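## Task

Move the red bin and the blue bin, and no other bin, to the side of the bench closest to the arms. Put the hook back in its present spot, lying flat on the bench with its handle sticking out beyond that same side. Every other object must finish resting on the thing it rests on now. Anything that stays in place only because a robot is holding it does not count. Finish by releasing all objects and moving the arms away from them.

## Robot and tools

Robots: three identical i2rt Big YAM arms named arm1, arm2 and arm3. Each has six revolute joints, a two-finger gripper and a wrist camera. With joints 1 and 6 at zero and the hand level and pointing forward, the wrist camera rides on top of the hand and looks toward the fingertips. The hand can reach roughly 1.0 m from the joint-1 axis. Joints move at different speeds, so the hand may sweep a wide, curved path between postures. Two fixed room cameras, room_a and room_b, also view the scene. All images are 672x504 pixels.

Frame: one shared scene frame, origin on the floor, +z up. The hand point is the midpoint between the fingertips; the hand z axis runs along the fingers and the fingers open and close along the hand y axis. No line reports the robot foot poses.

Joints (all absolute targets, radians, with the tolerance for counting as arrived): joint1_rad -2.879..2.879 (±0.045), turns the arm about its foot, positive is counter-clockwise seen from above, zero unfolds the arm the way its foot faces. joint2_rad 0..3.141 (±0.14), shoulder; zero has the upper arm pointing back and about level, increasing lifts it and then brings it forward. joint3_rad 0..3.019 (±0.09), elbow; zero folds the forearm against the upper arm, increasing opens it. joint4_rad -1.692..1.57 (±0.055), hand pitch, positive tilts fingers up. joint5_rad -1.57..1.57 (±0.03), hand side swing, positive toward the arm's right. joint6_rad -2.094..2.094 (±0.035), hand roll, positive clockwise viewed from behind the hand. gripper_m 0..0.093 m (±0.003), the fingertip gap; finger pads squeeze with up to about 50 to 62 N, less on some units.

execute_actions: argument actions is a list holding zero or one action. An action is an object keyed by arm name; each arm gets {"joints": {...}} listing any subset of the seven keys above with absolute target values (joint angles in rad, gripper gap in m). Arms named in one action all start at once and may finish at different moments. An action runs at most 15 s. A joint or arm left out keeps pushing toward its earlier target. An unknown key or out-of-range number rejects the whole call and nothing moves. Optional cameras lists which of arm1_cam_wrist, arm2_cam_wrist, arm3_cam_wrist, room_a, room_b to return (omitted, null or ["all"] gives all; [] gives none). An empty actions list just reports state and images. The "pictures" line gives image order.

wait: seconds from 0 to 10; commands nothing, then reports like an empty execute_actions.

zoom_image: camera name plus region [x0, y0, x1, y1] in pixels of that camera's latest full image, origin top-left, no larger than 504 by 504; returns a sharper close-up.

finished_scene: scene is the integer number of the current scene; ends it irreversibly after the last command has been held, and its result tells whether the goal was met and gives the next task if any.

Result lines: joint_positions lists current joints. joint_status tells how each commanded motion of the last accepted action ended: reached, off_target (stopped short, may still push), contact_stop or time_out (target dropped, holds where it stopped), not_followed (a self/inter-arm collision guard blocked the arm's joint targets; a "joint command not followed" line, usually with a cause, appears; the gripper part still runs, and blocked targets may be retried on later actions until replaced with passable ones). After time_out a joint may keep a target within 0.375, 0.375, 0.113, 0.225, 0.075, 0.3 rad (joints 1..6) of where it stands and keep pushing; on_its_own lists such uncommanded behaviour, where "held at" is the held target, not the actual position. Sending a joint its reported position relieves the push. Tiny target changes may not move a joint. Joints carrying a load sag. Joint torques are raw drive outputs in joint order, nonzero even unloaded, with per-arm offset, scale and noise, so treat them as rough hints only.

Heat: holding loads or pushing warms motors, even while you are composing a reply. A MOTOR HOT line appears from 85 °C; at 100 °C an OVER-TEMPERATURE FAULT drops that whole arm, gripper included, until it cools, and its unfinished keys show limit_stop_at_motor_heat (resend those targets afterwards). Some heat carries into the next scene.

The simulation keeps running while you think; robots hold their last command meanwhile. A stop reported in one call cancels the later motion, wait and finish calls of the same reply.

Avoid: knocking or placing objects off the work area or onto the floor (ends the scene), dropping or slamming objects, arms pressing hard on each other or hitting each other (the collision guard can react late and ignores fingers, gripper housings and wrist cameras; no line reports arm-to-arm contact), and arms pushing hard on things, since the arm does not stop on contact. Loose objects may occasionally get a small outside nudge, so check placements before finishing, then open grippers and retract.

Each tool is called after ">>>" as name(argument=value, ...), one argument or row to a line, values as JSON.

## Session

>>> execute_actions(
  actions=[],
)

Scene clock: 0.00 s.
Joint torques (N m, as the arm reports them, + toward a larger angle): no reading
arm1.joint_positions: joint1_rad=-0.338 joint2_rad=+0.412 joint3_rad=+1.405 joint4_rad=-1.427 joint5_rad=-0.064 joint6_rad=+0.731 gripper_m=+0.094
arm1.joint_status: not commanded
arm1.hand: x=-0.8938 y=+0.1338 z=+1.3444 quat_wxyz=(-0.269, +0.233, -0.811, -0.465) (m; scene frame)
arm2.joint_positions: joint1_rad=+0.399 joint2_rad=+0.384 joint3_rad=+1.438 joint4_rad=-1.610 joint5_rad=+0.180 joint6_rad=+0.022 gripper_m=+0.094
arm2.joint_status: not commanded
arm2.hand: x=-0.0272 y=+0.0955 z=+1.2753 quat_wxyz=(-0.324, +0.703, -0.516, -0.367) (m; scene frame)
arm3.joint_positions: joint1_rad=-0.706 joint2_rad=+0.602 joint3_rad=+1.455 joint4_rad=-1.504 joint5_rad=-0.261 joint6_rad=-0.433 gripper_m=+0.095
arm3.joint_status: not commanded
arm3.hand: x=+1.0356 y=+0.1768 z=+1.2676 quat_wxyz=(-0.400, +0.589, -0.669, -0.211) (m; scene frame)
pictures: arm1_cam_wrist, arm2_cam_wrist, arm3_cam_wrist, room_a, room_b
Images, in order (width x height): arm1_cam_wrist 672x504, arm2_cam_wrist 672x504, arm3_cam_wrist 672x504, room_a 672x504, room_b 672x504.

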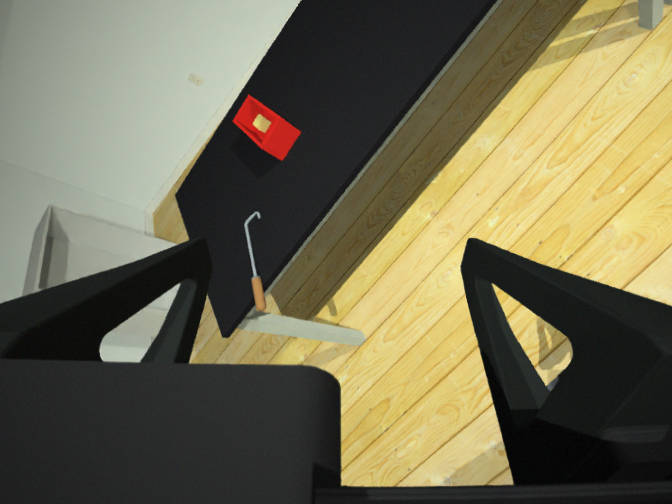

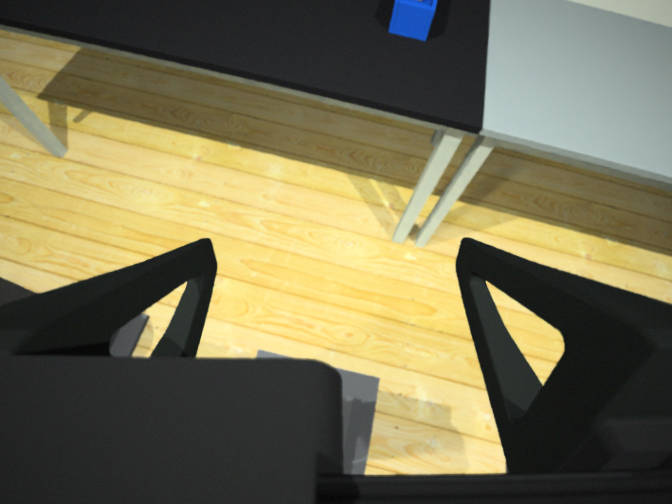

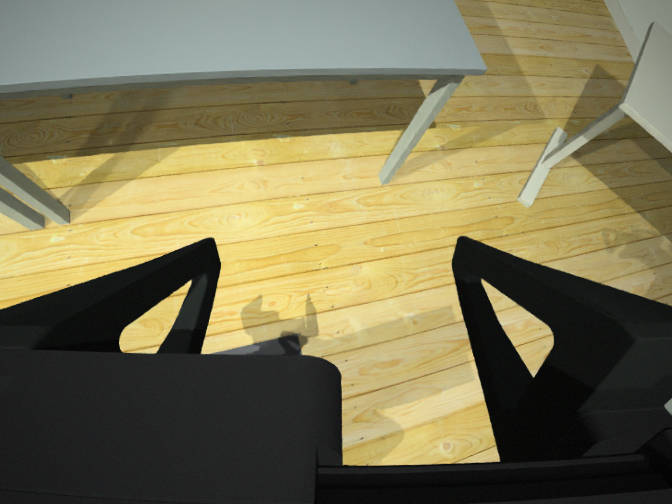

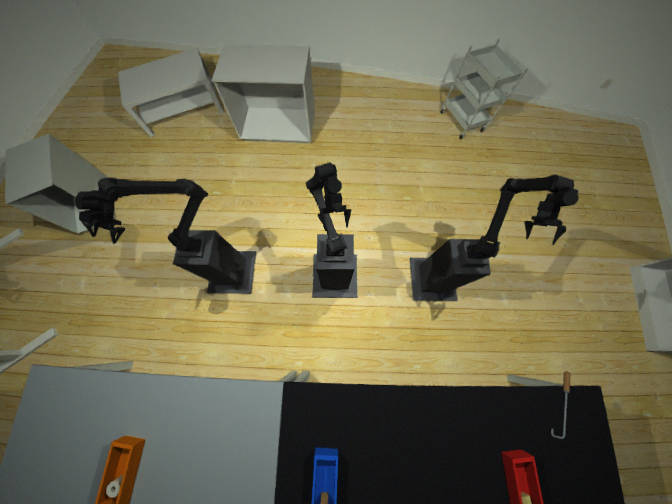

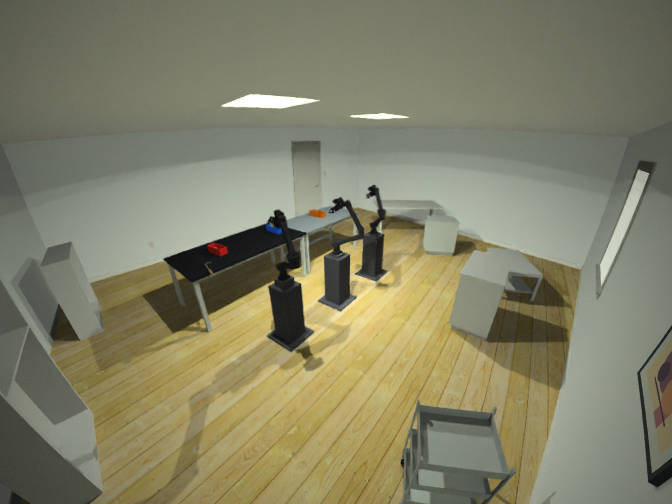

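>>> execute_actions(
  actions=[
    {"arm1":{"joints":{"joint1_rad":0.84,"joint2_rad":2.5,"joint3_rad":1.74,"joint4_rad":0.8,"joint5_rad":1.15,"joint6_rad":0}},"arm2":{"joints":{"joint1_rad":0.7,"joint2_rad":1.0,"joint3_rad":1.0,"joint4_rad":0.2,"joint5_rad":0}}},
  ],
  cameras=["arm1_cam_wrist","arm2_cam_wrist","room_a"],
)

Scene clock: 6.70 s.
Joint torques (N m, as the arm reports them, + toward a larger angle): arm1=[ -1.11 -24.64   8.34   1.89   0.13  -0.24] | arm2=[ 0.11 -7.28 10.68  1.97 -0.09  0.04] | arm3=[ 1.06  1.81  9.91  1.58  0.01 -0.02]
arm1.joint_positions: joint1_rad=+0.835 joint2_rad=+2.510 joint3_rad=+1.722 joint4_rad=+0.784 joint5_rad=+1.148 joint6_rad=+0.015 gripper_m=+0.094
arm1.joint_status: all done
arm1.hand: x=-1.4160 y=+0.6331 z=+0.8127 quat_wxyz=(-0.562, +0.419, -0.573, -0.425) (m; scene frame)
arm2.joint_positions: joint1_rad=+0.694 joint2_rad=+0.999 joint3_rad=+0.983 joint4_rad=+0.185 joint5_rad=+0.004 joint6_rad=+0.022 gripper_m=+0.094
arm2.joint_status: all done
arm2.hand: x=-0.3466 y=+0.3740 z=+1.2566 quat_wxyz=(-0.308, +0.585, -0.273, -0.699) (m; scene frame)
arm3.joint_positions: joint1_rad=-0.706 joint2_rad=+0.602 joint3_rad=+1.455 joint4_rad=-1.504 joint5_rad=-0.261 joint6_rad=-0.433 gripper_m=+0.095
arm3.joint_status: not commanded
arm3.hand: x=+1.0356 y=+0.1768 z=+1.2676 quat_wxyz=(-0.400, +0.589, -0.669, -0.211) (m; scene frame)
pictures: arm1_cam_wrist, arm2_cam_wrist, room_a
Images, in order (width x height): arm1_cam_wrist 672x504, arm2_cam_wrist 672x504, room_a 672x504.

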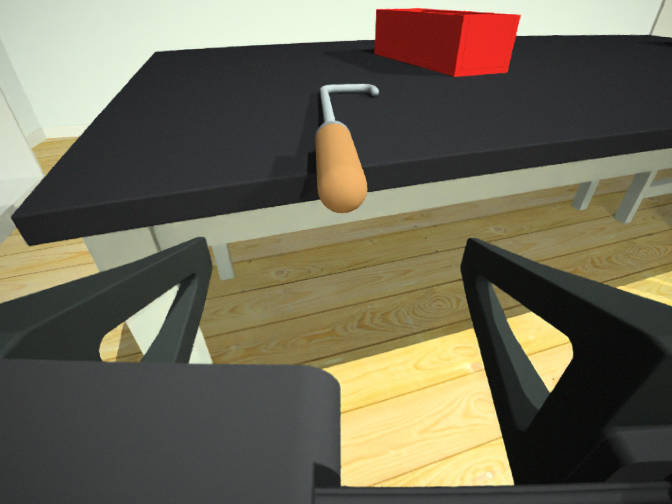

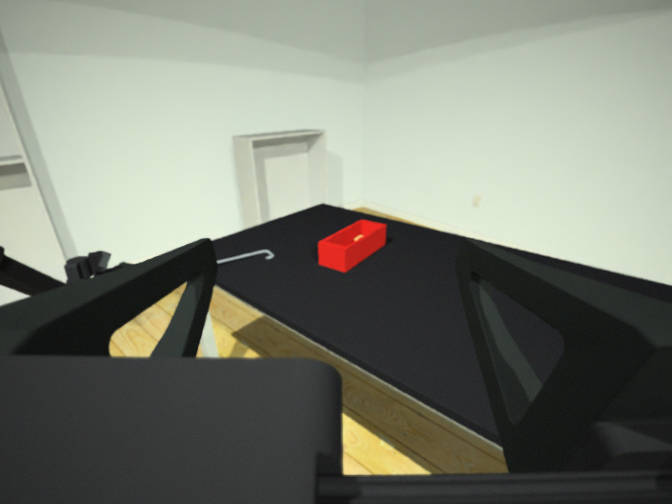

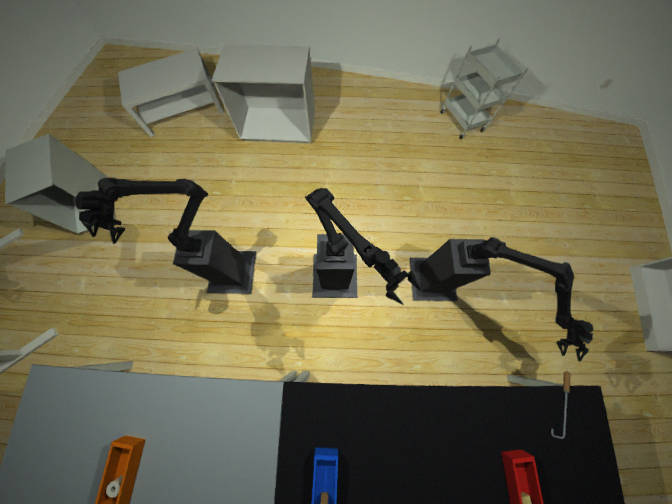

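>>> execute_actions(
  actions=[
    {"arm1":{"joints":{"joint1_rad":0.645,"joint2_rad":2.69,"joint3_rad":2.13,"joint4_rad":0.61,"joint5_rad":0.875}}},
  ],
  cameras=["arm1_cam_wrist"],
)

Scene clock: 12.30 s.
Joint torques (N m, as the arm reports them, + toward a larger angle): arm1=[ -1.92 -27.38  11.57   1.45  -0.01  -0.22] | arm2=[ 0.   -7.18 10.6   1.98 -0.08  0.02] | arm3=[ 1.14  0.93  9.78  1.61  0.03 -0.01]
arm1.joint_positions: joint1_rad=+0.652 joint2_rad=+2.705 joint3_rad=+2.085 joint4_rad=+0.612 joint5_rad=+0.877 joint6_rad=+0.013 gripper_m=+0.094
arm1.joint_status: all done
arm1.hand: x=-1.3791 y=+0.7796 z=+0.7901 quat_wxyz=(-0.543, +0.445, -0.554, -0.448) (m; scene frame)
arm2.joint_positions: joint1_rad=+0.694 joint2_rad=+0.999 joint3_rad=+0.983 joint4_rad=+0.185 joint5_rad=+0.004 joint6_rad=+0.022 gripper_m=+0.094
arm2.joint_status: not commanded
arm2.hand: x=-0.3466 y=+0.3740 z=+1.2566 quat_wxyz=(-0.308, +0.585, -0.273, -0.699) (m; scene frame)
arm3.joint_positions: joint1_rad=-0.706 joint2_rad=+0.602 joint3_rad=+1.455 joint4_rad=-1.504 joint5_rad=-0.261 joint6_rad=-0.433 gripper_m=+0.095
arm3.joint_status: not commanded
arm3.hand: x=+1.0356 y=+0.1768 z=+1.2676 quat_wxyz=(-0.400, +0.589, -0.669, -0.211) (m; scene frame)
pictures: arm1_cam_wrist
Images, in order (width x height): arm1_cam_wrist 672x504.

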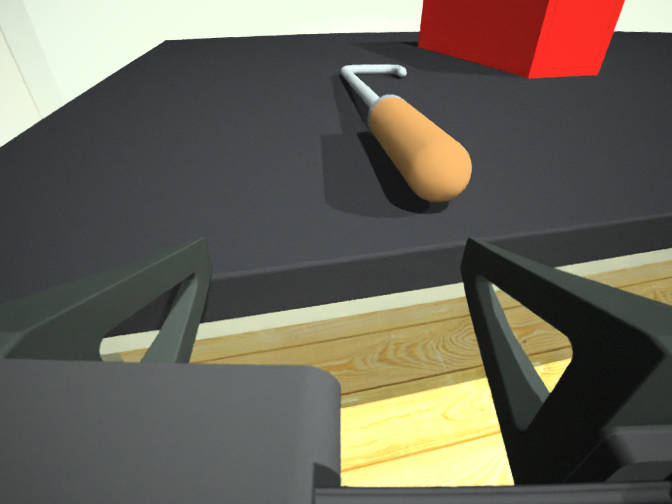

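>>> execute_actions(
  actions=[
    {"arm1":{"joints":{"joint2_rad":2.55,"joint3_rad":2.35}}},
  ],
  cameras=[],
)

>>> execute_actions(
  actions=[
    {"arm1":{"joints":{"joint1_rad":0.49,"joint2_rad":2.7,"joint4_rad":0.4,"joint5_rad":0.57}}},
  ],
  cameras=["arm1_cam_wrist"],
)

Scene clock: 17.57 s.
Joint torques (N m, as the arm reports them, + toward a larger angle): arm1=[ -1.86 -26.36  10.8    1.42  -0.24  -0.25] | arm2=[ 0.06 -7.26 10.77  1.9  -0.11  0.04] | arm3=[0.85 1.33 9.98 1.77 0.01 0.04]
arm1.joint_positions: joint1_rad=+0.652 joint2_rad=+2.538 joint3_rad=+2.330 joint4_rad=+0.608 joint5_rad=+0.876 joint6_rad=+0.013 gripper_m=+0.094
arm1.joint_status: all done
arm1.hand: x=-1.3943 y=+0.8015 z=+1.0665 quat_wxyz=(-0.533, +0.293, -0.540, -0.582) (m; scene frame)
arm2.joint_positions: joint1_rad=+0.694 joint2_rad=+0.999 joint3_rad=+0.983 joint4_rad=+0.185 joint5_rad=+0.004 joint6_rad=+0.022 gripper_m=+0.094
arm2.joint_status: not commanded
arm2.hand: x=-0.3466 y=+0.3740 z=+1.2566 quat_wxyz=(-0.308, +0.585, -0.273, -0.699) (m; scene frame)
arm3.joint_positions: joint1_rad=-0.706 joint2_rad=+0.602 joint3_rad=+1.455 joint4_rad=-1.504 joint5_rad=-0.261 joint6_rad=-0.433 gripper_m=+0.095
arm3.joint_status: not commanded
arm3.hand: x=+1.0356 y=+0.1768 z=+1.2676 quat_wxyz=(-0.400, +0.589, -0.669, -0.211) (m; scene frame)
pictures: none
No camera images: the call's "cameras" was empty. Leave "cameras" out to get every camera's image.

Scene clock: 19.17 s.
Joint torques (N m, as the arm reports them, + toward a larger angle): arm1=[ -1.92 -29.87  11.07   1.68  -0.01  -0.23] | arm2=[ 0.   -7.14 10.68  1.94 -0.11  0.02] | arm3=[ 0.85  1.79  9.77  1.56 -0.02  0.  ]
arm1.joint_positions: joint1_rad=+0.498 joint2_rad=+2.728 joint3_rad=+2.325 joint4_rad=+0.398 joint5_rad=+0.571 joint6_rad=+0.013 gripper_m=+0.094
arm1.joint_status: all done
arm1.hand: x=-1.3263 y=+0.8873 z=+0.8528 quat_wxyz=(-0.507, +0.484, -0.519, -0.489) (m; scene frame)
arm2.joint_positions: joint1_rad=+0.694 joint2_rad=+0.999 joint3_rad=+0.983 joint4_rad=+0.185 joint5_rad=+0.004 joint6_rad=+0.022 gripper_m=+0.094
arm2.joint_status: not commanded
arm2.hand: x=-0.3466 y=+0.3740 z=+1.2566 quat_wxyz=(-0.308, +0.585, -0.273, -0.699) (m; scene frame)
arm3.joint_positions: joint1_rad=-0.706 joint2_rad=+0.602 joint3_rad=+1.455 joint4_rad=-1.504 joint5_rad=-0.261 joint6_rad=-0.433 gripper_m=+0.095
arm3.joint_status: not commanded
arm3.hand: x=+1.0356 y=+0.1768 z=+1.2676 quat_wxyz=(-0.400, +0.589, -0.669, -0.211) (m; scene frame)
pictures: arm1_cam_wrist
Images, in order (width x height): arm1_cam_wrist 672x504.

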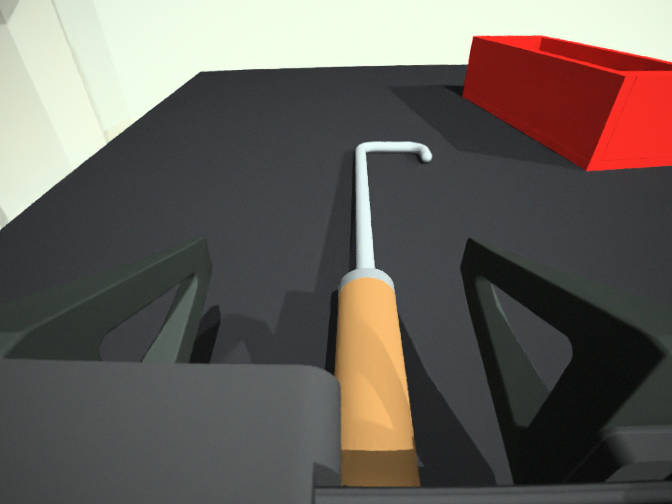

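Lower via elbow (also pulls back/right).

>>> execute_actions(
  actions=[
    {"arm1":{"joints":{"joint3_rad":2.17,"joint4_rad":0.55,"joint5_rad":0.6}}},
  ],
  cameras=["arm1_cam_wrist"],
)

Scene clock: 27.57 s.
Joint torques (N m, as the arm reports them, + toward a larger angle): arm1=[ -1.86 -28.14   8.3    2.14   0.16  -0.08] | arm2=[-0.17 -6.89 10.58  1.93 -0.07  0.03] | arm3=[1.07 1.43 9.76 1.74 0.05 0.  ]
arm1.joint_positions: joint1_rad=+0.497 joint2_rad=+2.713 joint3_rad=+2.174 joint4_rad=+0.534 joint5_rad=+0.598 joint6_rad=+0.000 gripper_m=+0.094
arm1.joint_status: all done
arm1.hand: x=-1.3094 y=+0.8654 z=+0.8125 quat_wxyz=(-0.517, +0.481, -0.522, -0.479) (m; scene frame)
arm2.joint_positions: joint1_rad=+0.694 joint2_rad=+0.999 joint3_rad=+0.983 joint4_rad=+0.185 joint5_rad=+0.004 joint6_rad=+0.022 gripper_m=+0.094
arm2.joint_status: not commanded
arm2.hand: x=-0.3466 y=+0.3740 z=+1.2566 quat_wxyz=(-0.308, +0.585, -0.273, -0.699) (m; scene frame)
arm3.joint_positions: joint1_rad=-0.706 joint2_rad=+0.602 joint3_rad=+1.455 joint4_rad=-1.504 joint5_rad=-0.261 joint6_rad=-0.433 gripper_m=+0.095
arm3.joint_status: not commanded
arm3.hand: x=+1.0356 y=+0.1768 z=+1.2676 quat_wxyz=(-0.400, +0.589, -0.669, -0.211) (m; scene frame)
pictures: arm1_cam_wrist
Images, in order (width x height): arm1_cam_wrist 672x504.

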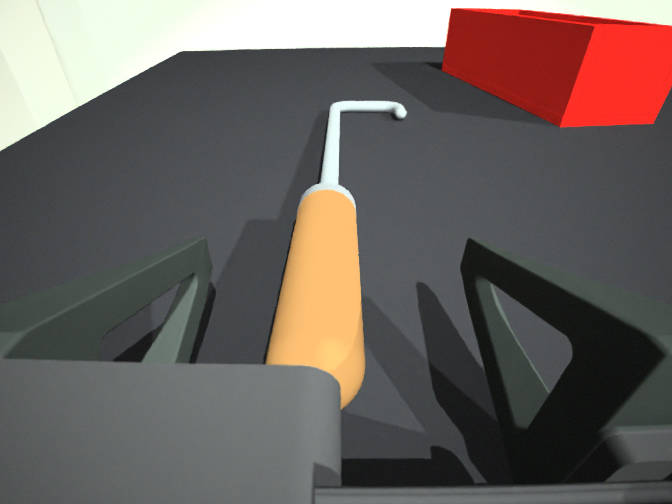

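>>> execute_actions(
  actions=[
    {"arm1":{"joints":{"joint4_rad":0.47}}},
  ],
  cameras=[],
)

>>> execute_actions(
  actions=[
    {"arm1":{"joints":{"gripper_m":0}}},
  ],
  cameras=["arm1_cam_wrist"],
)

>>> execute_actions(
  actions=[
    {"arm1":{"joints":{"joint2_rad":2.3,"joint6_rad":1.55}}},
  ],
  cameras=[],
)

>>> execute_actions(
  actions=[
    {"arm1":{"joints":{"joint1_rad":0.12,"joint5_rad":0.1,"joint3_rad":2.02,"joint4_rad":0.32}}},
  ],
  cameras=["arm1_cam_wrist","arm2_cam_wrist","room_a"],
)

Scene clock: 32.53 s.
Joint torques (N m, as the arm reports them, + toward a larger angle): arm1=[ -1.88 -27.58   8.35   0.99   0.17  -0.09] | arm2=[-0.34 -7.02 10.64  1.93 -0.08  0.03] | arm3=[0.62 1.62 9.77 1.84 0.02 0.01]
arm1.joint_positions: joint1_rad=+0.497 joint2_rad=+2.705 joint3_rad=+2.174 joint4_rad=+0.490 joint5_rad=+0.598 joint6_rad=+0.002 gripper_m=+0.094
arm1.joint_status: all done
arm1.hand: x=-1.3097 y=+0.8660 z=+0.8105 quat_wxyz=(-0.513, +0.493, -0.525, -0.467) (m; scene frame)
arm2.joint_positions: joint1_rad=+0.694 joint2_rad=+0.999 joint3_rad=+0.983 joint4_rad=+0.185 joint5_rad=+0.004 joint6_rad=+0.022 gripper_m=+0.094
arm2.joint_status: not commanded
arm2.hand: x=-0.3466 y=+0.3740 z=+1.2566 quat_wxyz=(-0.308, +0.585, -0.273, -0.699) (m; scene frame)
arm3.joint_positions: joint1_rad=-0.706 joint2_rad=+0.602 joint3_rad=+1.455 joint4_rad=-1.504 joint5_rad=-0.261 joint6_rad=-0.433 gripper_m=+0.095
arm3.joint_status: not commanded
arm3.hand: x=+1.0356 y=+0.1768 z=+1.2676 quat_wxyz=(-0.400, +0.589, -0.669, -0.211) (m; scene frame)
pictures: none
No camera images: the call's "cameras" was empty. Leave "cameras" out to get every camera's image.

Scene clock: 33.27 s.
Joint torques (N m, as the arm reports them, + toward a larger angle): arm1=[ -1.88 -27.57   8.36   1.07   0.2   -0.1 ] | arm2=[ 0.   -7.01 10.69  1.95 -0.08  0.04] | arm3=[1.26 1.62 9.82 1.51 0.   0.02]
arm1.joint_positions: joint1_rad=+0.497 joint2_rad=+2.705 joint3_rad=+2.174 joint4_rad=+0.487 joint5_rad=+0.597 joint6_rad=+0.002 gripper_m=+0.028
arm1.joint_status: gripper_m off_target (ended at +0.028, target +0.000)
arm1.hand: x=-1.3098 y=+0.8660 z=+0.8100 quat_wxyz=(-0.513, +0.494, -0.525, -0.466) (m; scene frame)
arm2.joint_positions: joint1_rad=+0.694 joint2_rad=+0.999 joint3_rad=+0.983 joint4_rad=+0.185 joint5_rad=+0.004 joint6_rad=+0.022 gripper_m=+0.094
arm2.joint_status: not commanded
arm2.hand: x=-0.3466 y=+0.3740 z=+1.2566 quat_wxyz=(-0.308, +0.585, -0.273, -0.699) (m; scene frame)
arm3.joint_positions: joint1_rad=-0.706 joint2_rad=+0.602 joint3_rad=+1.455 joint4_rad=-1.504 joint5_rad=-0.261 joint6_rad=-0.433 gripper_m=+0.095
arm3.joint_status: not commanded
arm3.hand: x=+1.0356 y=+0.1768 z=+1.2676 quat_wxyz=(-0.400, +0.589, -0.669, -0.211) (m; scene frame)
pictures: arm1_cam_wrist
Images, in order (width x height): arm1_cam_wrist 672x504.

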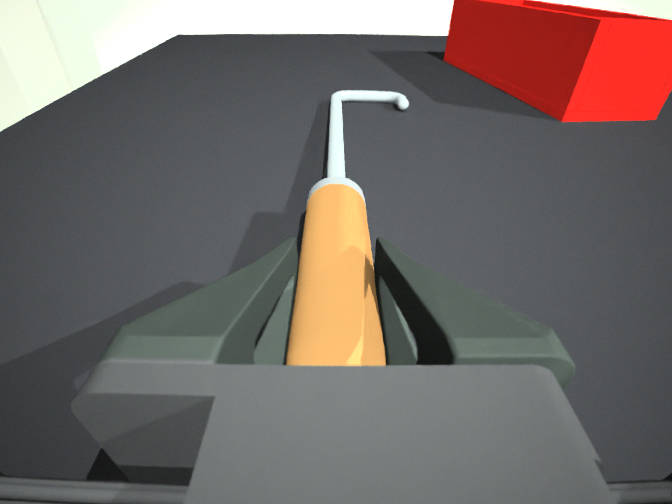

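Scene clock: 36.70 s.
Joint torques (N m, as the arm reports them, + toward a larger angle): arm1=[ -1.69 -28.76  13.27   2.44   0.     0.76] | arm2=[ 0.11 -7.04 10.69  1.95 -0.08  0.03] | arm3=[0.66 1.32 9.95 1.81 0.03 0.  ]
arm1.joint_positions: joint1_rad=+0.493 joint2_rad=+2.339 joint3_rad=+2.121 joint4_rad=+0.442 joint5_rad=+0.599 joint6_rad=+1.470 gripper_m=+0.028
arm1.joint_status: joint6_rad time_out (moved +1.468 of +1.548); the others done
arm1.on_its_own: joint6_rad reads +1.470 and still pushes toward +1.550 since a time_out
arm1.hand: x=-1.2932 y=+0.8498 z=+1.1043 quat_wxyz=(-0.025, -0.042, -0.639, -0.768) (m; scene frame)
arm2.joint_positions: joint1_rad=+0.694 joint2_rad=+0.999 joint3_rad=+0.983 joint4_rad=+0.185 joint5_rad=+0.004 joint6_rad=+0.022 gripper_m=+0.094
arm2.joint_status: not commanded
arm2.hand: x=-0.3466 y=+0.3740 z=+1.2566 quat_wxyz=(-0.308, +0.585, -0.273, -0.699) (m; scene frame)
arm3.joint_positions: joint1_rad=-0.706 joint2_rad=+0.602 joint3_rad=+1.455 joint4_rad=-1.504 joint5_rad=-0.261 joint6_rad=-0.433 gripper_m=+0.095
arm3.joint_status: not commanded
arm3.hand: x=+1.0356 y=+0.1768 z=+1.2676 quat_wxyz=(-0.400, +0.589, -0.669, -0.211) (m; scene frame)
pictures: none
No camera images: the call's "cameras" was empty. Leave "cameras" out to get every camera's image.

not run: a stop came earlier in this reply.

>>> execute_actions(
  actions=[
    {"arm1":{"joints":{"joint1_rad":0.15,"joint5_rad":0.6,"joint4_rad":0.3,"joint6_rad":1.6}}},
  ],
  cameras=["arm1_cam_wrist","arm2_cam_wrist","room_a"],
)

Scene clock: 40.40 s.
Joint torques (N m, as the arm reports them, + toward a larger angle): arm1=[ -0.91 -28.83  13.32   2.22   0.01   0.76] | arm2=[-0.01 -7.   10.68  1.99 -0.1   0.02] | arm3=[ 1.02  2.02  9.63  1.76 -0.01 -0.01]
arm1.joint_positions: joint1_rad=+0.142 joint2_rad=+2.339 joint3_rad=+2.121 joint4_rad=+0.281 joint5_rad=+0.600 joint6_rad=+1.519 gripper_m=+0.028
arm1.joint_status: joint6_rad time_out (moved +0.050 of +0.130); the others done
arm1.on_its_own: joint6_rad reads +1.519 and still pushes toward +1.600 since a time_out
arm1.hand: x=-0.9812 y=+0.9288 z=+1.0676 quat_wxyz=(-0.161, -0.146, -0.675, -0.705) (m; scene frame)
arm2.joint_positions: joint1_rad=+0.694 joint2_rad=+0.999 joint3_rad=+0.983 joint4_rad=+0.185 joint5_rad=+0.004 joint6_rad=+0.022 gripper_m=+0.094
arm2.joint_status: not commanded
arm2.hand: x=-0.3466 y=+0.3740 z=+1.2566 quat_wxyz=(-0.308, +0.585, -0.273, -0.699) (m; scene frame)
arm3.joint_positions: joint1_rad=-0.706 joint2_rad=+0.602 joint3_rad=+1.455 joint4_rad=-1.504 joint5_rad=-0.261 joint6_rad=-0.433 gripper_m=+0.095
arm3.joint_status: not commanded
arm3.hand: x=+1.0356 y=+0.1768 z=+1.2676 quat_wxyz=(-0.400, +0.589, -0.669, -0.211) (m; scene frame)
pictures: arm1_cam_wrist, arm2_cam_wrist, room_a
Images, in order (width x height): arm1_cam_wrist 672x504, arm2_cam_wrist 672x504, room_a 672x504.

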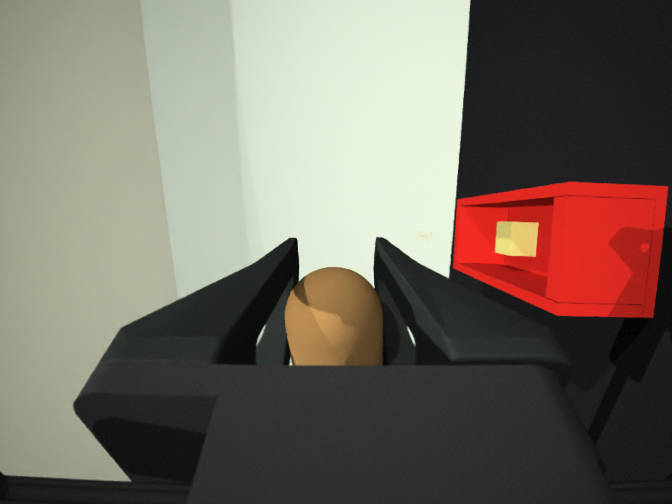

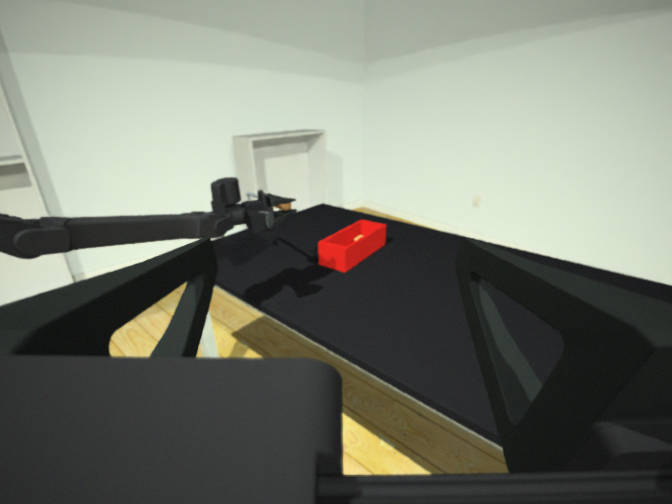

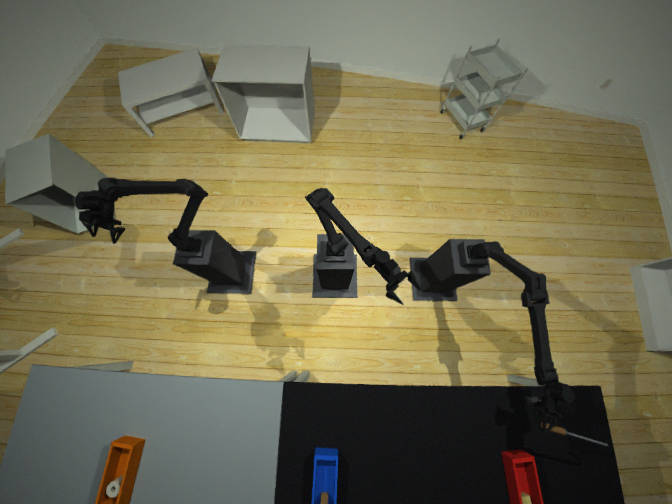

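>>> execute_actions(
  actions=[
    {"arm1":{"joints":{"joint1_rad":0.06,"joint5_rad":1.17,"joint3_rad":2.75,"joint4_rad":0.08,"joint2_rad":2.45}}},
  ],
  cameras=[],
)

>>> execute_actions(
  actions=[
    {"arm1":{"joints":{"joint2_rad":2.64}}},
  ],
  cameras=["arm1_cam_wrist","arm2_cam_wrist","room_a"],
)

Scene clock: 61.90 s.
Joint torques (N m, as the arm reports them, + toward a larger angle): arm1=[ -1.43 -29.96  14.68   2.36  -0.07   0.64] | arm2=[-0.13 -6.9  10.65  1.99 -0.08  0.03] | arm3=[ 1.27  1.23  9.9   1.79 -0.02 -0.01]
arm1.joint_positions: joint1_rad=+0.061 joint2_rad=+2.490 joint3_rad=+2.681 joint4_rad=+0.044 joint5_rad=+1.169 joint6_rad=+1.531 gripper_m=+0.027
arm1.joint_status: all done
arm1.on_its_own: joint6_rad reads +1.531 and still pushes toward +1.600 since a time_out
arm1.hand: x=-0.8404 y=+0.8898 z=+1.1923 quat_wxyz=(-0.327, -0.402, -0.544, -0.660) (m; scene frame)
arm2.joint_positions: joint1_rad=+0.694 joint2_rad=+0.999 joint3_rad=+0.983 joint4_rad=+0.185 joint5_rad=+0.004 joint6_rad=+0.022 gripper_m=+0.094
arm2.joint_status: not commanded
arm2.hand: x=-0.3466 y=+0.3740 z=+1.2566 quat_wxyz=(-0.308, +0.585, -0.273, -0.699) (m; scene frame)
arm3.joint_positions: joint1_rad=-0.706 joint2_rad=+0.602 joint3_rad=+1.455 joint4_rad=-1.504 joint5_rad=-0.261 joint6_rad=-0.433 gripper_m=+0.095
arm3.joint_status: not commanded
arm3.hand: x=+1.0356 y=+0.1768 z=+1.2676 quat_wxyz=(-0.400, +0.589, -0.669, -0.211) (m; scene frame)
pictures: none
No camera images: the call's "cameras" was empty. Leave "cameras" out to get every camera's image.

Scene clock: 63.33 s.
Joint torques (N m, as the arm reports them, + toward a larger angle): arm1=[ -1.46 -34.89  14.37   2.48   0.07   0.65] | arm2=[ 0.05 -7.21 10.67  2.02 -0.07  0.03] | arm3=[ 0.82  2.02  9.62  1.74  0.01 -0.03]
arm1.joint_positions: joint1_rad=+0.061 joint2_rad=+2.725 joint3_rad=+2.688 joint4_rad=+0.044 joint5_rad=+1.170 joint6_rad=+1.529 gripper_m=+0.028
arm1.joint_status: all done
arm1.on_its_own: joint6_rad reads +1.529 and still pushes toward +1.600 since a time_out
arm1.hand: x=-0.8451 y=+0.9311 z=+0.9893 quat_wxyz=(-0.375, -0.356, -0.612, -0.598) (m; scene frame)
arm2.joint_positions: joint1_rad=+0.694 joint2_rad=+0.999 joint3_rad=+0.983 joint4_rad=+0.185 joint5_rad=+0.004 joint6_rad=+0.022 gripper_m=+0.094
arm2.joint_status: not commanded
arm2.hand: x=-0.3466 y=+0.3740 z=+1.2566 quat_wxyz=(-0.308, +0.585, -0.273, -0.699) (m; scene frame)
arm3.joint_positions: joint1_rad=-0.706 joint2_rad=+0.602 joint3_rad=+1.455 joint4_rad=-1.504 joint5_rad=-0.261 joint6_rad=-0.433 gripper_m=+0.095
arm3.joint_status: not commanded
arm3.hand: x=+1.0356 y=+0.1768 z=+1.2676 quat_wxyz=(-0.400, +0.589, -0.669, -0.211) (m; scene frame)
pictures: arm1_cam_wrist, arm2_cam_wrist, room_a
Images, in order (width x height): arm1_cam_wrist 672x504, arm2_cam_wrist 672x504, room_a 672x504.

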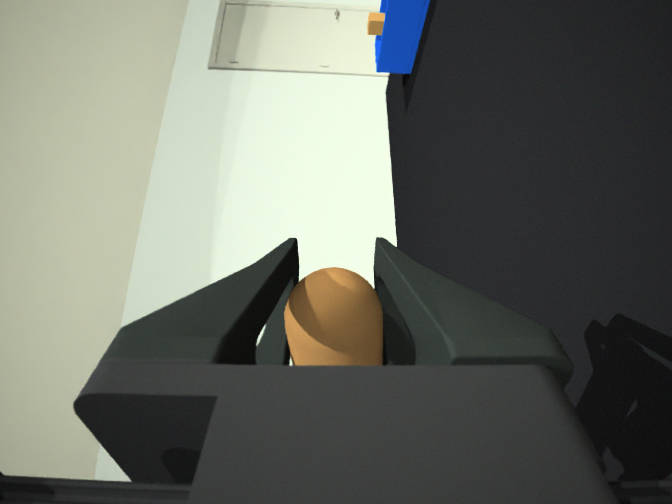

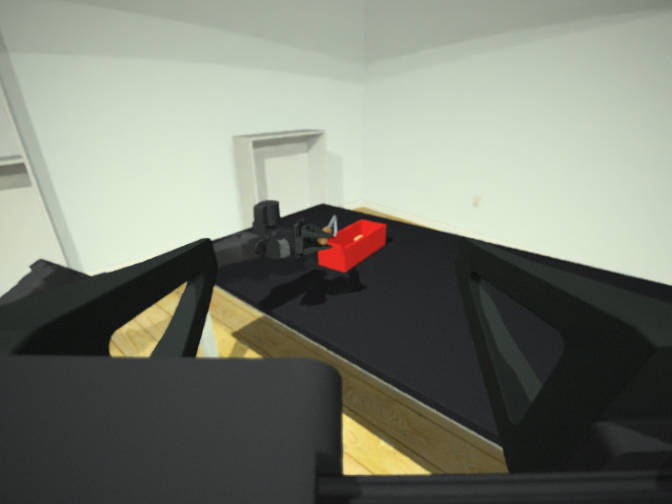

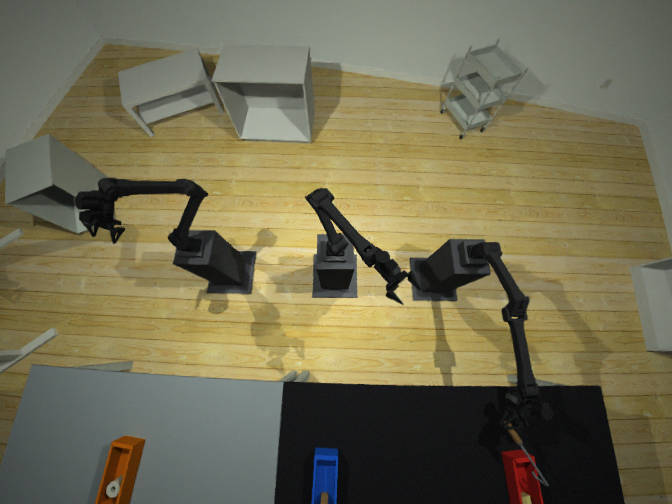

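Near left wall; swing right ~0.05 then lower.

>>> execute_actions(
  actions=[
    {"arm1":{"joints":{"joint5_rad":1.33}}},
  ],
  cameras=[],
)

>>> execute_actions(
  actions=[
    {"arm1":{"joints":{"joint3_rad":2.6}}},
  ],
  cameras=["arm2_cam_wrist","room_a"],
)

>>> zoom_image(
  camera="room_a",
  region=[460,400,600,504],
)

Scene clock: 68.60 s.
Joint torques (N m, as the arm reports them, + toward a larger angle): arm1=[ -1.24 -34.69  14.23   2.4    0.09   0.65] | arm2=[ 0.06 -6.87 10.7   1.92 -0.08  0.03] | arm3=[1.13 1.73 9.86 1.73 0.02 0.02]
arm1.joint_positions: joint1_rad=+0.061 joint2_rad=+2.725 joint3_rad=+2.688 joint4_rad=+0.044 joint5_rad=+1.330 joint6_rad=+1.529 gripper_m=+0.028
arm1.joint_status: all done
arm1.on_its_own: joint6_rad reads +1.529 and still pushes toward +1.600 since a time_out
arm1.hand: x=-0.8340 y=+0.9057 z=+0.9891 quat_wxyz=(-0.422, -0.404, -0.582, -0.565) (m; scene frame)
arm2.joint_positions: joint1_rad=+0.694 joint2_rad=+0.999 joint3_rad=+0.983 joint4_rad=+0.185 joint5_rad=+0.004 joint6_rad=+0.022 gripper_m=+0.094
arm2.joint_status: not commanded
arm2.hand: x=-0.3466 y=+0.3740 z=+1.2566 quat_wxyz=(-0.308, +0.585, -0.273, -0.699) (m; scene frame)
arm3.joint_positions: joint1_rad=-0.706 joint2_rad=+0.602 joint3_rad=+1.455 joint4_rad=-1.504 joint5_rad=-0.261 joint6_rad=-0.433 gripper_m=+0.095
arm3.joint_status: not commanded
arm3.hand: x=+1.0356 y=+0.1768 z=+1.2676 quat_wxyz=(-0.400, +0.589, -0.669, -0.211) (m; scene frame)
pictures: none
No camera images: the call's "cameras" was empty. Leave "cameras" out to get every camera's image.

Scene clock: 69.77 s.
Joint torques (N m, as the arm reports them, + toward a larger angle): arm1=[ -1.34 -33.09  12.74   2.42   0.18   0.6 ] | arm2=[-0.11 -7.12 10.69  1.96 -0.09  0.05] | arm3=[ 1.11  1.75  9.91  1.85 -0.03  0.  ]
arm1.joint_positions: joint1_rad=+0.061 joint2_rad=+2.705 joint3_rad=+2.556 joint4_rad=+0.044 joint5_rad=+1.329 joint6_rad=+1.534 gripper_m=+0.028
arm1.joint_status: all done
arm1.on_its_own: joint6_rad reads +1.534 and still pushes toward +1.600 since a time_out
arm1.hand: x=-0.8338 y=+0.8993 z=+0.9409 quat_wxyz=(-0.445, -0.378, -0.611, -0.535) (m; scene frame)
arm2.joint_positions: joint1_rad=+0.694 joint2_rad=+0.999 joint3_rad=+0.983 joint4_rad=+0.185 joint5_rad=+0.004 joint6_rad=+0.022 gripper_m=+0.094
arm2.joint_status: not commanded
arm2.hand: x=-0.3466 y=+0.3740 z=+1.2566 quat_wxyz=(-0.308, +0.585, -0.273, -0.699) (m; scene frame)
arm3.joint_positions: joint1_rad=-0.706 joint2_rad=+0.602 joint3_rad=+1.455 joint4_rad=-1.504 joint5_rad=-0.261 joint6_rad=-0.433 gripper_m=+0.095
arm3.joint_status: not commanded
arm3.hand: x=+1.0356 y=+0.1768 z=+1.2676 quat_wxyz=(-0.400, +0.589, -0.669, -0.211) (m; scene frame)
pictures: arm2_cam_wrist, room_a
Images, in order (width x height): arm2_cam_wrist 672x504, room_a 672x504.

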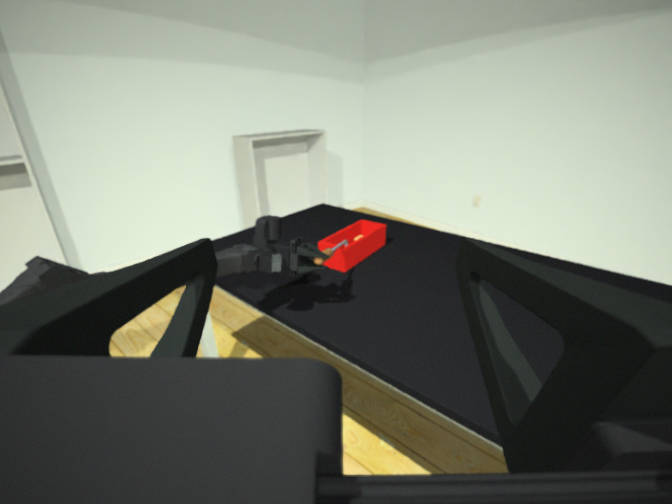

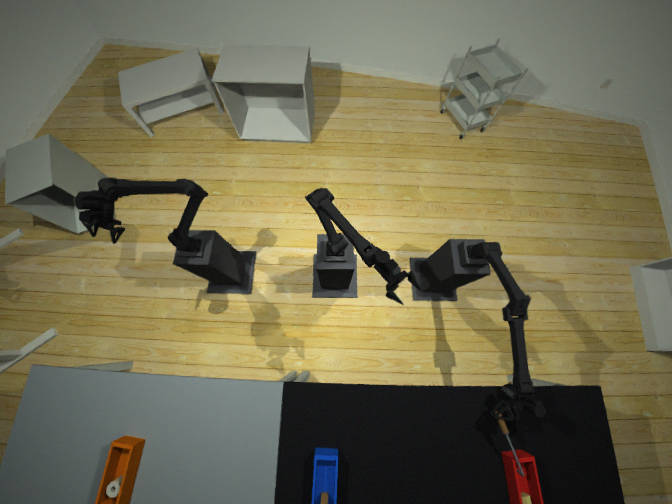

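Region (460, 400, 600, 504) of room_a's 672x504 image, scaled by 3.600, with more detail than that image has; it fills the top 374 rows of this view, and the rest is white.

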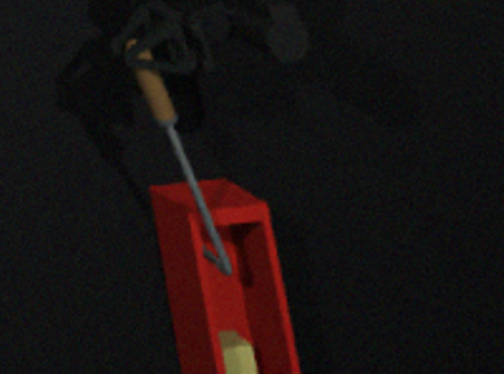

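>>> execute_actions(
  actions=[
    {"arm1":{"joints":{"joint2_rad":2.57,"joint3_rad":2.32,"joint4_rad":0.15,"joint6_rad":1.53}}},
  ],
  cameras=[],
)

>>> execute_actions(
  actions=[
    {"arm1":{"joints":{"joint2_rad":2.45,"joint3_rad":2.08,"joint4_rad":0.27}}},
  ],
  cameras=[],
)

>>> execute_actions(
  actions=[
    {"arm1":{"joints":{"joint2_rad":2.33,"joint3_rad":1.84,"joint4_rad":0.39}}},
  ],
  cameras=[],
)

>>> execute_actions(
  actions=[
    {"arm1":{"joints":{"joint2_rad":2.21,"joint3_rad":1.6,"joint4_rad":0.51,"joint5_rad":1.15}}},
  ],
  cameras=[],
)

>>> execute_actions(
  actions=[
    {"arm1":{"joints":{"joint2_rad":2.08,"joint3_rad":1.36,"joint4_rad":0.62,"joint5_rad":0.95}}},
  ],
  cameras=["arm2_cam_wrist","room_a"],
)

Scene clock: 77.00 s.
Joint torques (N m, as the arm reports them, + toward a larger angle): arm1=[ -1.48 -29.57   8.98   1.42   0.26  -0.44] | arm2=[ 0.06 -6.88 10.75  2.04 -0.09  0.01] | arm3=[ 1.04  1.22  9.8   1.68  0.04 -0.01]
arm1.joint_positions: joint1_rad=+0.061 joint2_rad=+2.600 joint3_rad=+2.322 joint4_rad=+0.145 joint5_rad=+1.328 joint6_rad=+1.553 gripper_m=+0.028
arm1.joint_status: all done
arm1.hand: x=-0.8320 y=+0.8763 z=+0.9278 quat_wxyz=(-0.445, -0.377, -0.614, -0.531) (m; scene frame)
arm2.joint_positions: joint1_rad=+0.694 joint2_rad=+0.999 joint3_rad=+0.983 joint4_rad=+0.185 joint5_rad=+0.004 joint6_rad=+0.022 gripper_m=+0.094
arm2.joint_status: not commanded
arm2.hand: x=-0.3466 y=+0.3740 z=+1.2566 quat_wxyz=(-0.308, +0.585, -0.273, -0.699) (m; scene frame)
arm3.joint_positions: joint1_rad=-0.706 joint2_rad=+0.602 joint3_rad=+1.455 joint4_rad=-1.504 joint5_rad=-0.261 joint6_rad=-0.433 gripper_m=+0.095
arm3.joint_status: not commanded
arm3.hand: x=+1.0356 y=+0.1768 z=+1.2676 quat_wxyz=(-0.400, +0.589, -0.669, -0.211) (m; scene frame)
pictures: none
No camera images: the call's "cameras" was empty. Leave "cameras" out to get every camera's image.

Scene clock: 77.93 s.
Joint torques (N m, as the arm reports them, + toward a larger angle): arm1=[ -1.44 -28.34   8.54   1.46   0.26  -0.46] | arm2=[-0.12 -7.15 10.63  1.93 -0.08  0.04] | arm3=[0.9  1.05 9.85 1.78 0.02 0.  ]
arm1.joint_positions: joint1_rad=+0.061 joint2_rad=+2.481 joint3_rad=+2.083 joint4_rad=+0.263 joint5_rad=+1.328 joint6_rad=+1.554 gripper_m=+0.028
arm1.joint_status: all done
arm1.hand: x=-0.8292 y=+0.8424 z=+0.9266 quat_wxyz=(-0.445, -0.377, -0.614, -0.531) (m; scene frame)
arm2.joint_positions: joint1_rad=+0.694 joint2_rad=+0.999 joint3_rad=+0.983 joint4_rad=+0.185 joint5_rad=+0.004 joint6_rad=+0.022 gripper_m=+0.094
arm2.joint_status: not commanded
arm2.hand: x=-0.3466 y=+0.3740 z=+1.2566 quat_wxyz=(-0.308, +0.585, -0.273, -0.699) (m; scene frame)
arm3.joint_positions: joint1_rad=-0.706 joint2_rad=+0.602 joint3_rad=+1.455 joint4_rad=-1.504 joint5_rad=-0.261 joint6_rad=-0.433 gripper_m=+0.095
arm3.joint_status: not commanded
arm3.hand: x=+1.0356 y=+0.1768 z=+1.2676 quat_wxyz=(-0.400, +0.589, -0.669, -0.211) (m; scene frame)
pictures: none
No camera images: the call's "cameras" was empty. Leave "cameras" out to get every camera's image.

Scene clock: 78.87 s.
Joint torques (N m, as the arm reports them, + toward a larger angle): arm1=[ -1.45 -26.66   8.04   1.48   0.25  -0.44] | arm2=[-0.22 -7.07 10.68  1.91 -0.08  0.02] | arm3=[0.79 1.49 9.92 1.56 0.05 0.  ]
arm1.joint_positions: joint1_rad=+0.061 joint2_rad=+2.360 joint3_rad=+1.843 joint4_rad=+0.383 joint5_rad=+1.328 joint6_rad=+1.553 gripper_m=+0.028
arm1.joint_status: all done
arm1.hand: x=-0.8256 y=+0.7984 z=+0.9258 quat_wxyz=(-0.446, -0.377, -0.614, -0.531) (m; scene frame)
arm2.joint_positions: joint1_rad=+0.694 joint2_rad=+0.999 joint3_rad=+0.983 joint4_rad=+0.185 joint5_rad=+0.004 joint6_rad=+0.022 gripper_m=+0.094
arm2.joint_status: not commanded
arm2.hand: x=-0.3466 y=+0.3740 z=+1.2566 quat_wxyz=(-0.308, +0.585, -0.273, -0.699) (m; scene frame)
arm3.joint_positions: joint1_rad=-0.706 joint2_rad=+0.602 joint3_rad=+1.455 joint4_rad=-1.504 joint5_rad=-0.261 joint6_rad=-0.433 gripper_m=+0.095
arm3.joint_status: not commanded
arm3.hand: x=+1.0356 y=+0.1768 z=+1.2676 quat_wxyz=(-0.400, +0.589, -0.669, -0.211) (m; scene frame)
pictures: none
No camera images: the call's "cameras" was empty. Leave "cameras" out to get every camera's image.

Scene clock: 79.80 s.
Joint torques (N m, as the arm reports them, + toward a larger angle): arm1=[ -1.43 -24.69   7.71   1.61   0.    -0.45] | arm2=[ 0.19 -7.02 10.64  1.97 -0.09  0.  ] | arm3=[ 0.78  1.52  9.73  1.79  0.   -0.03]
arm1.joint_positions: joint1_rad=+0.061 joint2_rad=+2.237 joint3_rad=+1.602 joint4_rad=+0.502 joint5_rad=+1.153 joint6_rad=+1.553 gripper_m=+0.028
arm1.joint_status: all done
arm1.hand: x=-0.8333 y=+0.7720 z=+0.9211 quat_wxyz=(-0.391, -0.328, -0.650, -0.563) (m; scene frame)
arm2.joint_positions: joint1_rad=+0.694 joint2_rad=+0.999 joint3_rad=+0.983 joint4_rad=+0.185 joint5_rad=+0.004 joint6_rad=+0.022 gripper_m=+0.094
arm2.joint_status: not commanded
arm2.hand: x=-0.3466 y=+0.3740 z=+1.2566 quat_wxyz=(-0.308, +0.585, -0.273, -0.699) (m; scene frame)
arm3.joint_positions: joint1_rad=-0.706 joint2_rad=+0.602 joint3_rad=+1.455 joint4_rad=-1.504 joint5_rad=-0.261 joint6_rad=-0.433 gripper_m=+0.095
arm3.joint_status: not commanded
arm3.hand: x=+1.0356 y=+0.1768 z=+1.2676 quat_wxyz=(-0.400, +0.589, -0.669, -0.211) (m; scene frame)
pictures: none
No camera images: the call's "cameras" was empty. Leave "cameras" out to get every camera's image.

Scene clock: 80.70 s.
Joint torques (N m, as the arm reports them, + toward a larger angle): arm1=[ -1.47 -22.38   7.24   1.8   -0.13  -0.39] | arm2=[-0.02 -7.14 10.67  1.93 -0.09  0.03] | arm3=[ 1.19  1.56  9.87  1.76 -0.01  0.  ]
arm1.joint_positions: joint1_rad=+0.060 joint2_rad=+2.105 joint3_rad=+1.361 joint4_rad=+0.609 joint5_rad=+0.956 joint6_rad=+1.548 gripper_m=+0.027
arm1.joint_status: all done
arm1.hand: x=-0.8469 y=+0.7373 z=+0.9205 quat_wxyz=(-0.327, -0.268, -0.686, -0.592) (m; scene frame)
arm2.joint_positions: joint1_rad=+0.694 joint2_rad=+0.999 joint3_rad=+0.983 joint4_rad=+0.185 joint5_rad=+0.004 joint6_rad=+0.022 gripper_m=+0.094
arm2.joint_status: not commanded
arm2.hand: x=-0.3466 y=+0.3740 z=+1.2566 quat_wxyz=(-0.308, +0.585, -0.273, -0.699) (m; scene frame)
arm3.joint_positions: joint1_rad=-0.706 joint2_rad=+0.602 joint3_rad=+1.455 joint4_rad=-1.504 joint5_rad=-0.261 joint6_rad=-0.433 gripper_m=+0.095
arm3.joint_status: not commanded
arm3.hand: x=+1.0356 y=+0.1768 z=+1.2676 quat_wxyz=(-0.400, +0.589, -0.669, -0.211) (m; scene frame)
pictures: arm2_cam_wrist, room_a
Images, in order (width x height): arm2_cam_wrist 672x504, room_a 672x504.

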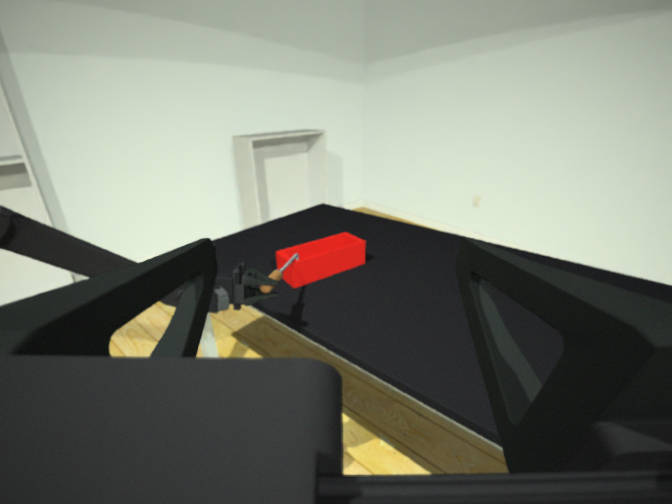

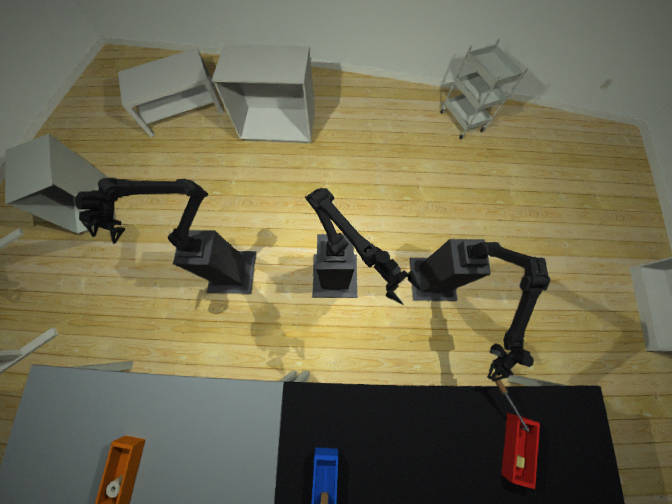

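Doesn't straighten; restore j5 and pull ~0.13 more.

>>> execute_actions(
  actions=[
    {"arm1":{"joints":{"joint2_rad":1.95,"joint3_rad":1.12,"joint4_rad":0.73,"joint5_rad":1.2}}},
  ],
  cameras=[],
)

>>> execute_actions(
  actions=[
    {"arm1":{"joints":{"joint2_rad":1.84,"joint3_rad":0.93,"joint4_rad":0.81,"joint5_rad":1.35}},"arm2":{"joints":{"joint1_rad":0.9}}},
  ],
  cameras=["arm2_cam_wrist","room_a"],
)

Scene clock: 84.73 s.
Joint torques (N m, as the arm reports them, + toward a larger angle): arm1=[ -1.53 -19.36   6.71   1.82   0.37  -0.29] | arm2=[-0.08 -7.16 10.68  2.   -0.09  0.03] | arm3=[ 1.16  1.63  9.91  1.63  0.   -0.02]
arm1.joint_positions: joint1_rad=+0.061 joint2_rad=+1.973 joint3_rad=+1.118 joint4_rad=+0.715 joint5_rad=+1.196 joint6_rad=+1.540 gripper_m=+0.027
arm1.joint_status: all done
arm1.hand: x=-0.8189 y=+0.6324 z=+0.9262 quat_wxyz=(-0.409, -0.335, -0.646, -0.551) (m; scene frame)
arm2.joint_positions: joint1_rad=+0.694 joint2_rad=+0.999 joint3_rad=+0.983 joint4_rad=+0.185 joint5_rad=+0.004 joint6_rad=+0.022 gripper_m=+0.094
arm2.joint_status: not commanded
arm2.hand: x=-0.3466 y=+0.3740 z=+1.2566 quat_wxyz=(-0.308, +0.585, -0.273, -0.699) (m; scene frame)
arm3.joint_positions: joint1_rad=-0.706 joint2_rad=+0.602 joint3_rad=+1.455 joint4_rad=-1.504 joint5_rad=-0.261 joint6_rad=-0.433 gripper_m=+0.095
arm3.joint_status: not commanded
arm3.hand: x=+1.0356 y=+0.1768 z=+1.2676 quat_wxyz=(-0.400, +0.589, -0.669, -0.211) (m; scene frame)
pictures: none
No camera images: the call's "cameras" was empty. Leave "cameras" out to get every camera's image.

Scene clock: 85.57 s.
Joint torques (N m, as the arm reports them, + toward a larger angle): arm1=[ -1.28 -15.08   7.35   1.23   0.02  -0.2 ] | arm2=[-0.99 -7.05 10.66  2.03 -0.03  0.02] | arm3=[ 1.12  1.5   9.98  1.69 -0.01  0.02]
arm1.joint_positions: joint1_rad=+0.060 joint2_rad=+1.882 joint3_rad=+0.952 joint4_rad=+0.782 joint5_rad=+1.335 joint6_rad=+1.542 gripper_m=+0.027
arm1.joint_status: joint2_rad not_followed (moved -0.091 of -0.133); joint3_rad not_followed (moved -0.166 of -0.188); joint4_rad not_followed (moved +0.067 of +0.095); joint5_rad not_followed (moved +0.139 of +0.154)
arm1.hand: x=-0.8054 y=+0.5581 z=+0.9285 quat_wxyz=(-0.454, -0.372, -0.618, -0.523) (m; scene frame)
arm2.joint_positions: joint1_rad=+0.905 joint2_rad=+0.999 joint3_rad=+0.983 joint4_rad=+0.185 joint5_rad=+0.002 joint6_rad=+0.022 gripper_m=+0.094
arm2.joint_status: all done
arm2.hand: x=-0.4179 y=+0.2967 z=+1.2565 quat_wxyz=(-0.232, +0.610, -0.210, -0.728) (m; scene frame)
arm3.joint_positions: joint1_rad=-0.706 joint2_rad=+0.602 joint3_rad=+1.455 joint4_rad=-1.504 joint5_rad=-0.261 joint6_rad=-0.433 gripper_m=+0.095
arm3.joint_status: not commanded
arm3.hand: x=+1.0356 y=+0.1768 z=+1.2676 quat_wxyz=(-0.400, +0.589, -0.669, -0.211) (m; scene frame)
pictures: arm2_cam_wrist, room_a
joint command not followed: on one or more control steps a check withheld the commanded joint targets of the arm1 arm, and it was not sent them on those steps. On the call's last step the targets were still withheld.
cause: the commanded joint targets would bring two parts of the arm too close to each other (its wrist (the part past joint 4) and its wrist camera); next, command targets that bring no two parts of the arm closer together.
Images, in order (width x height): arm2_cam_wrist 672x504, room_a 672x504.

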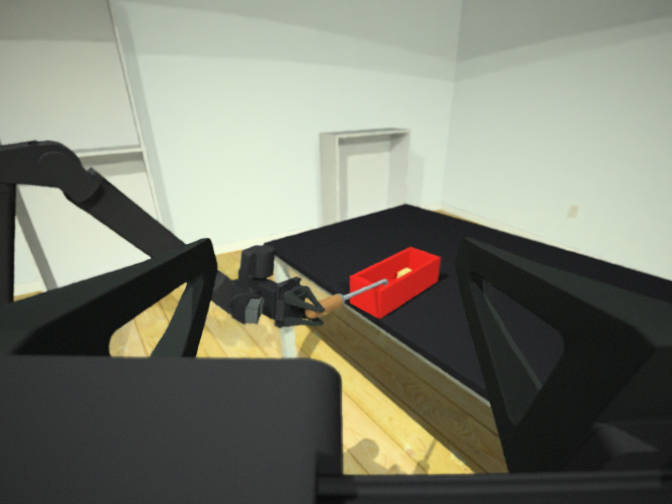

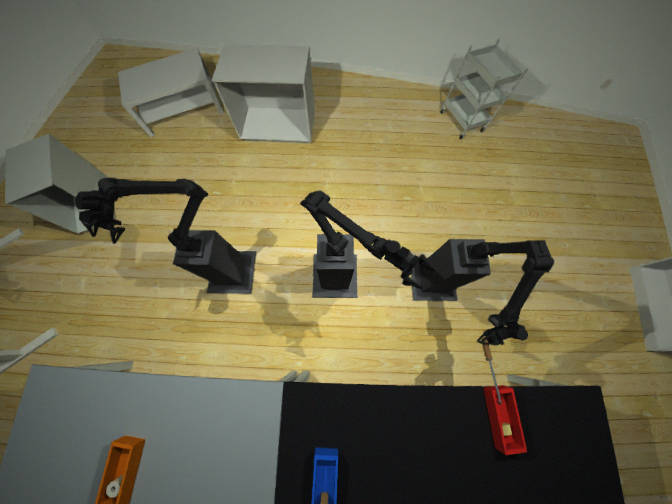

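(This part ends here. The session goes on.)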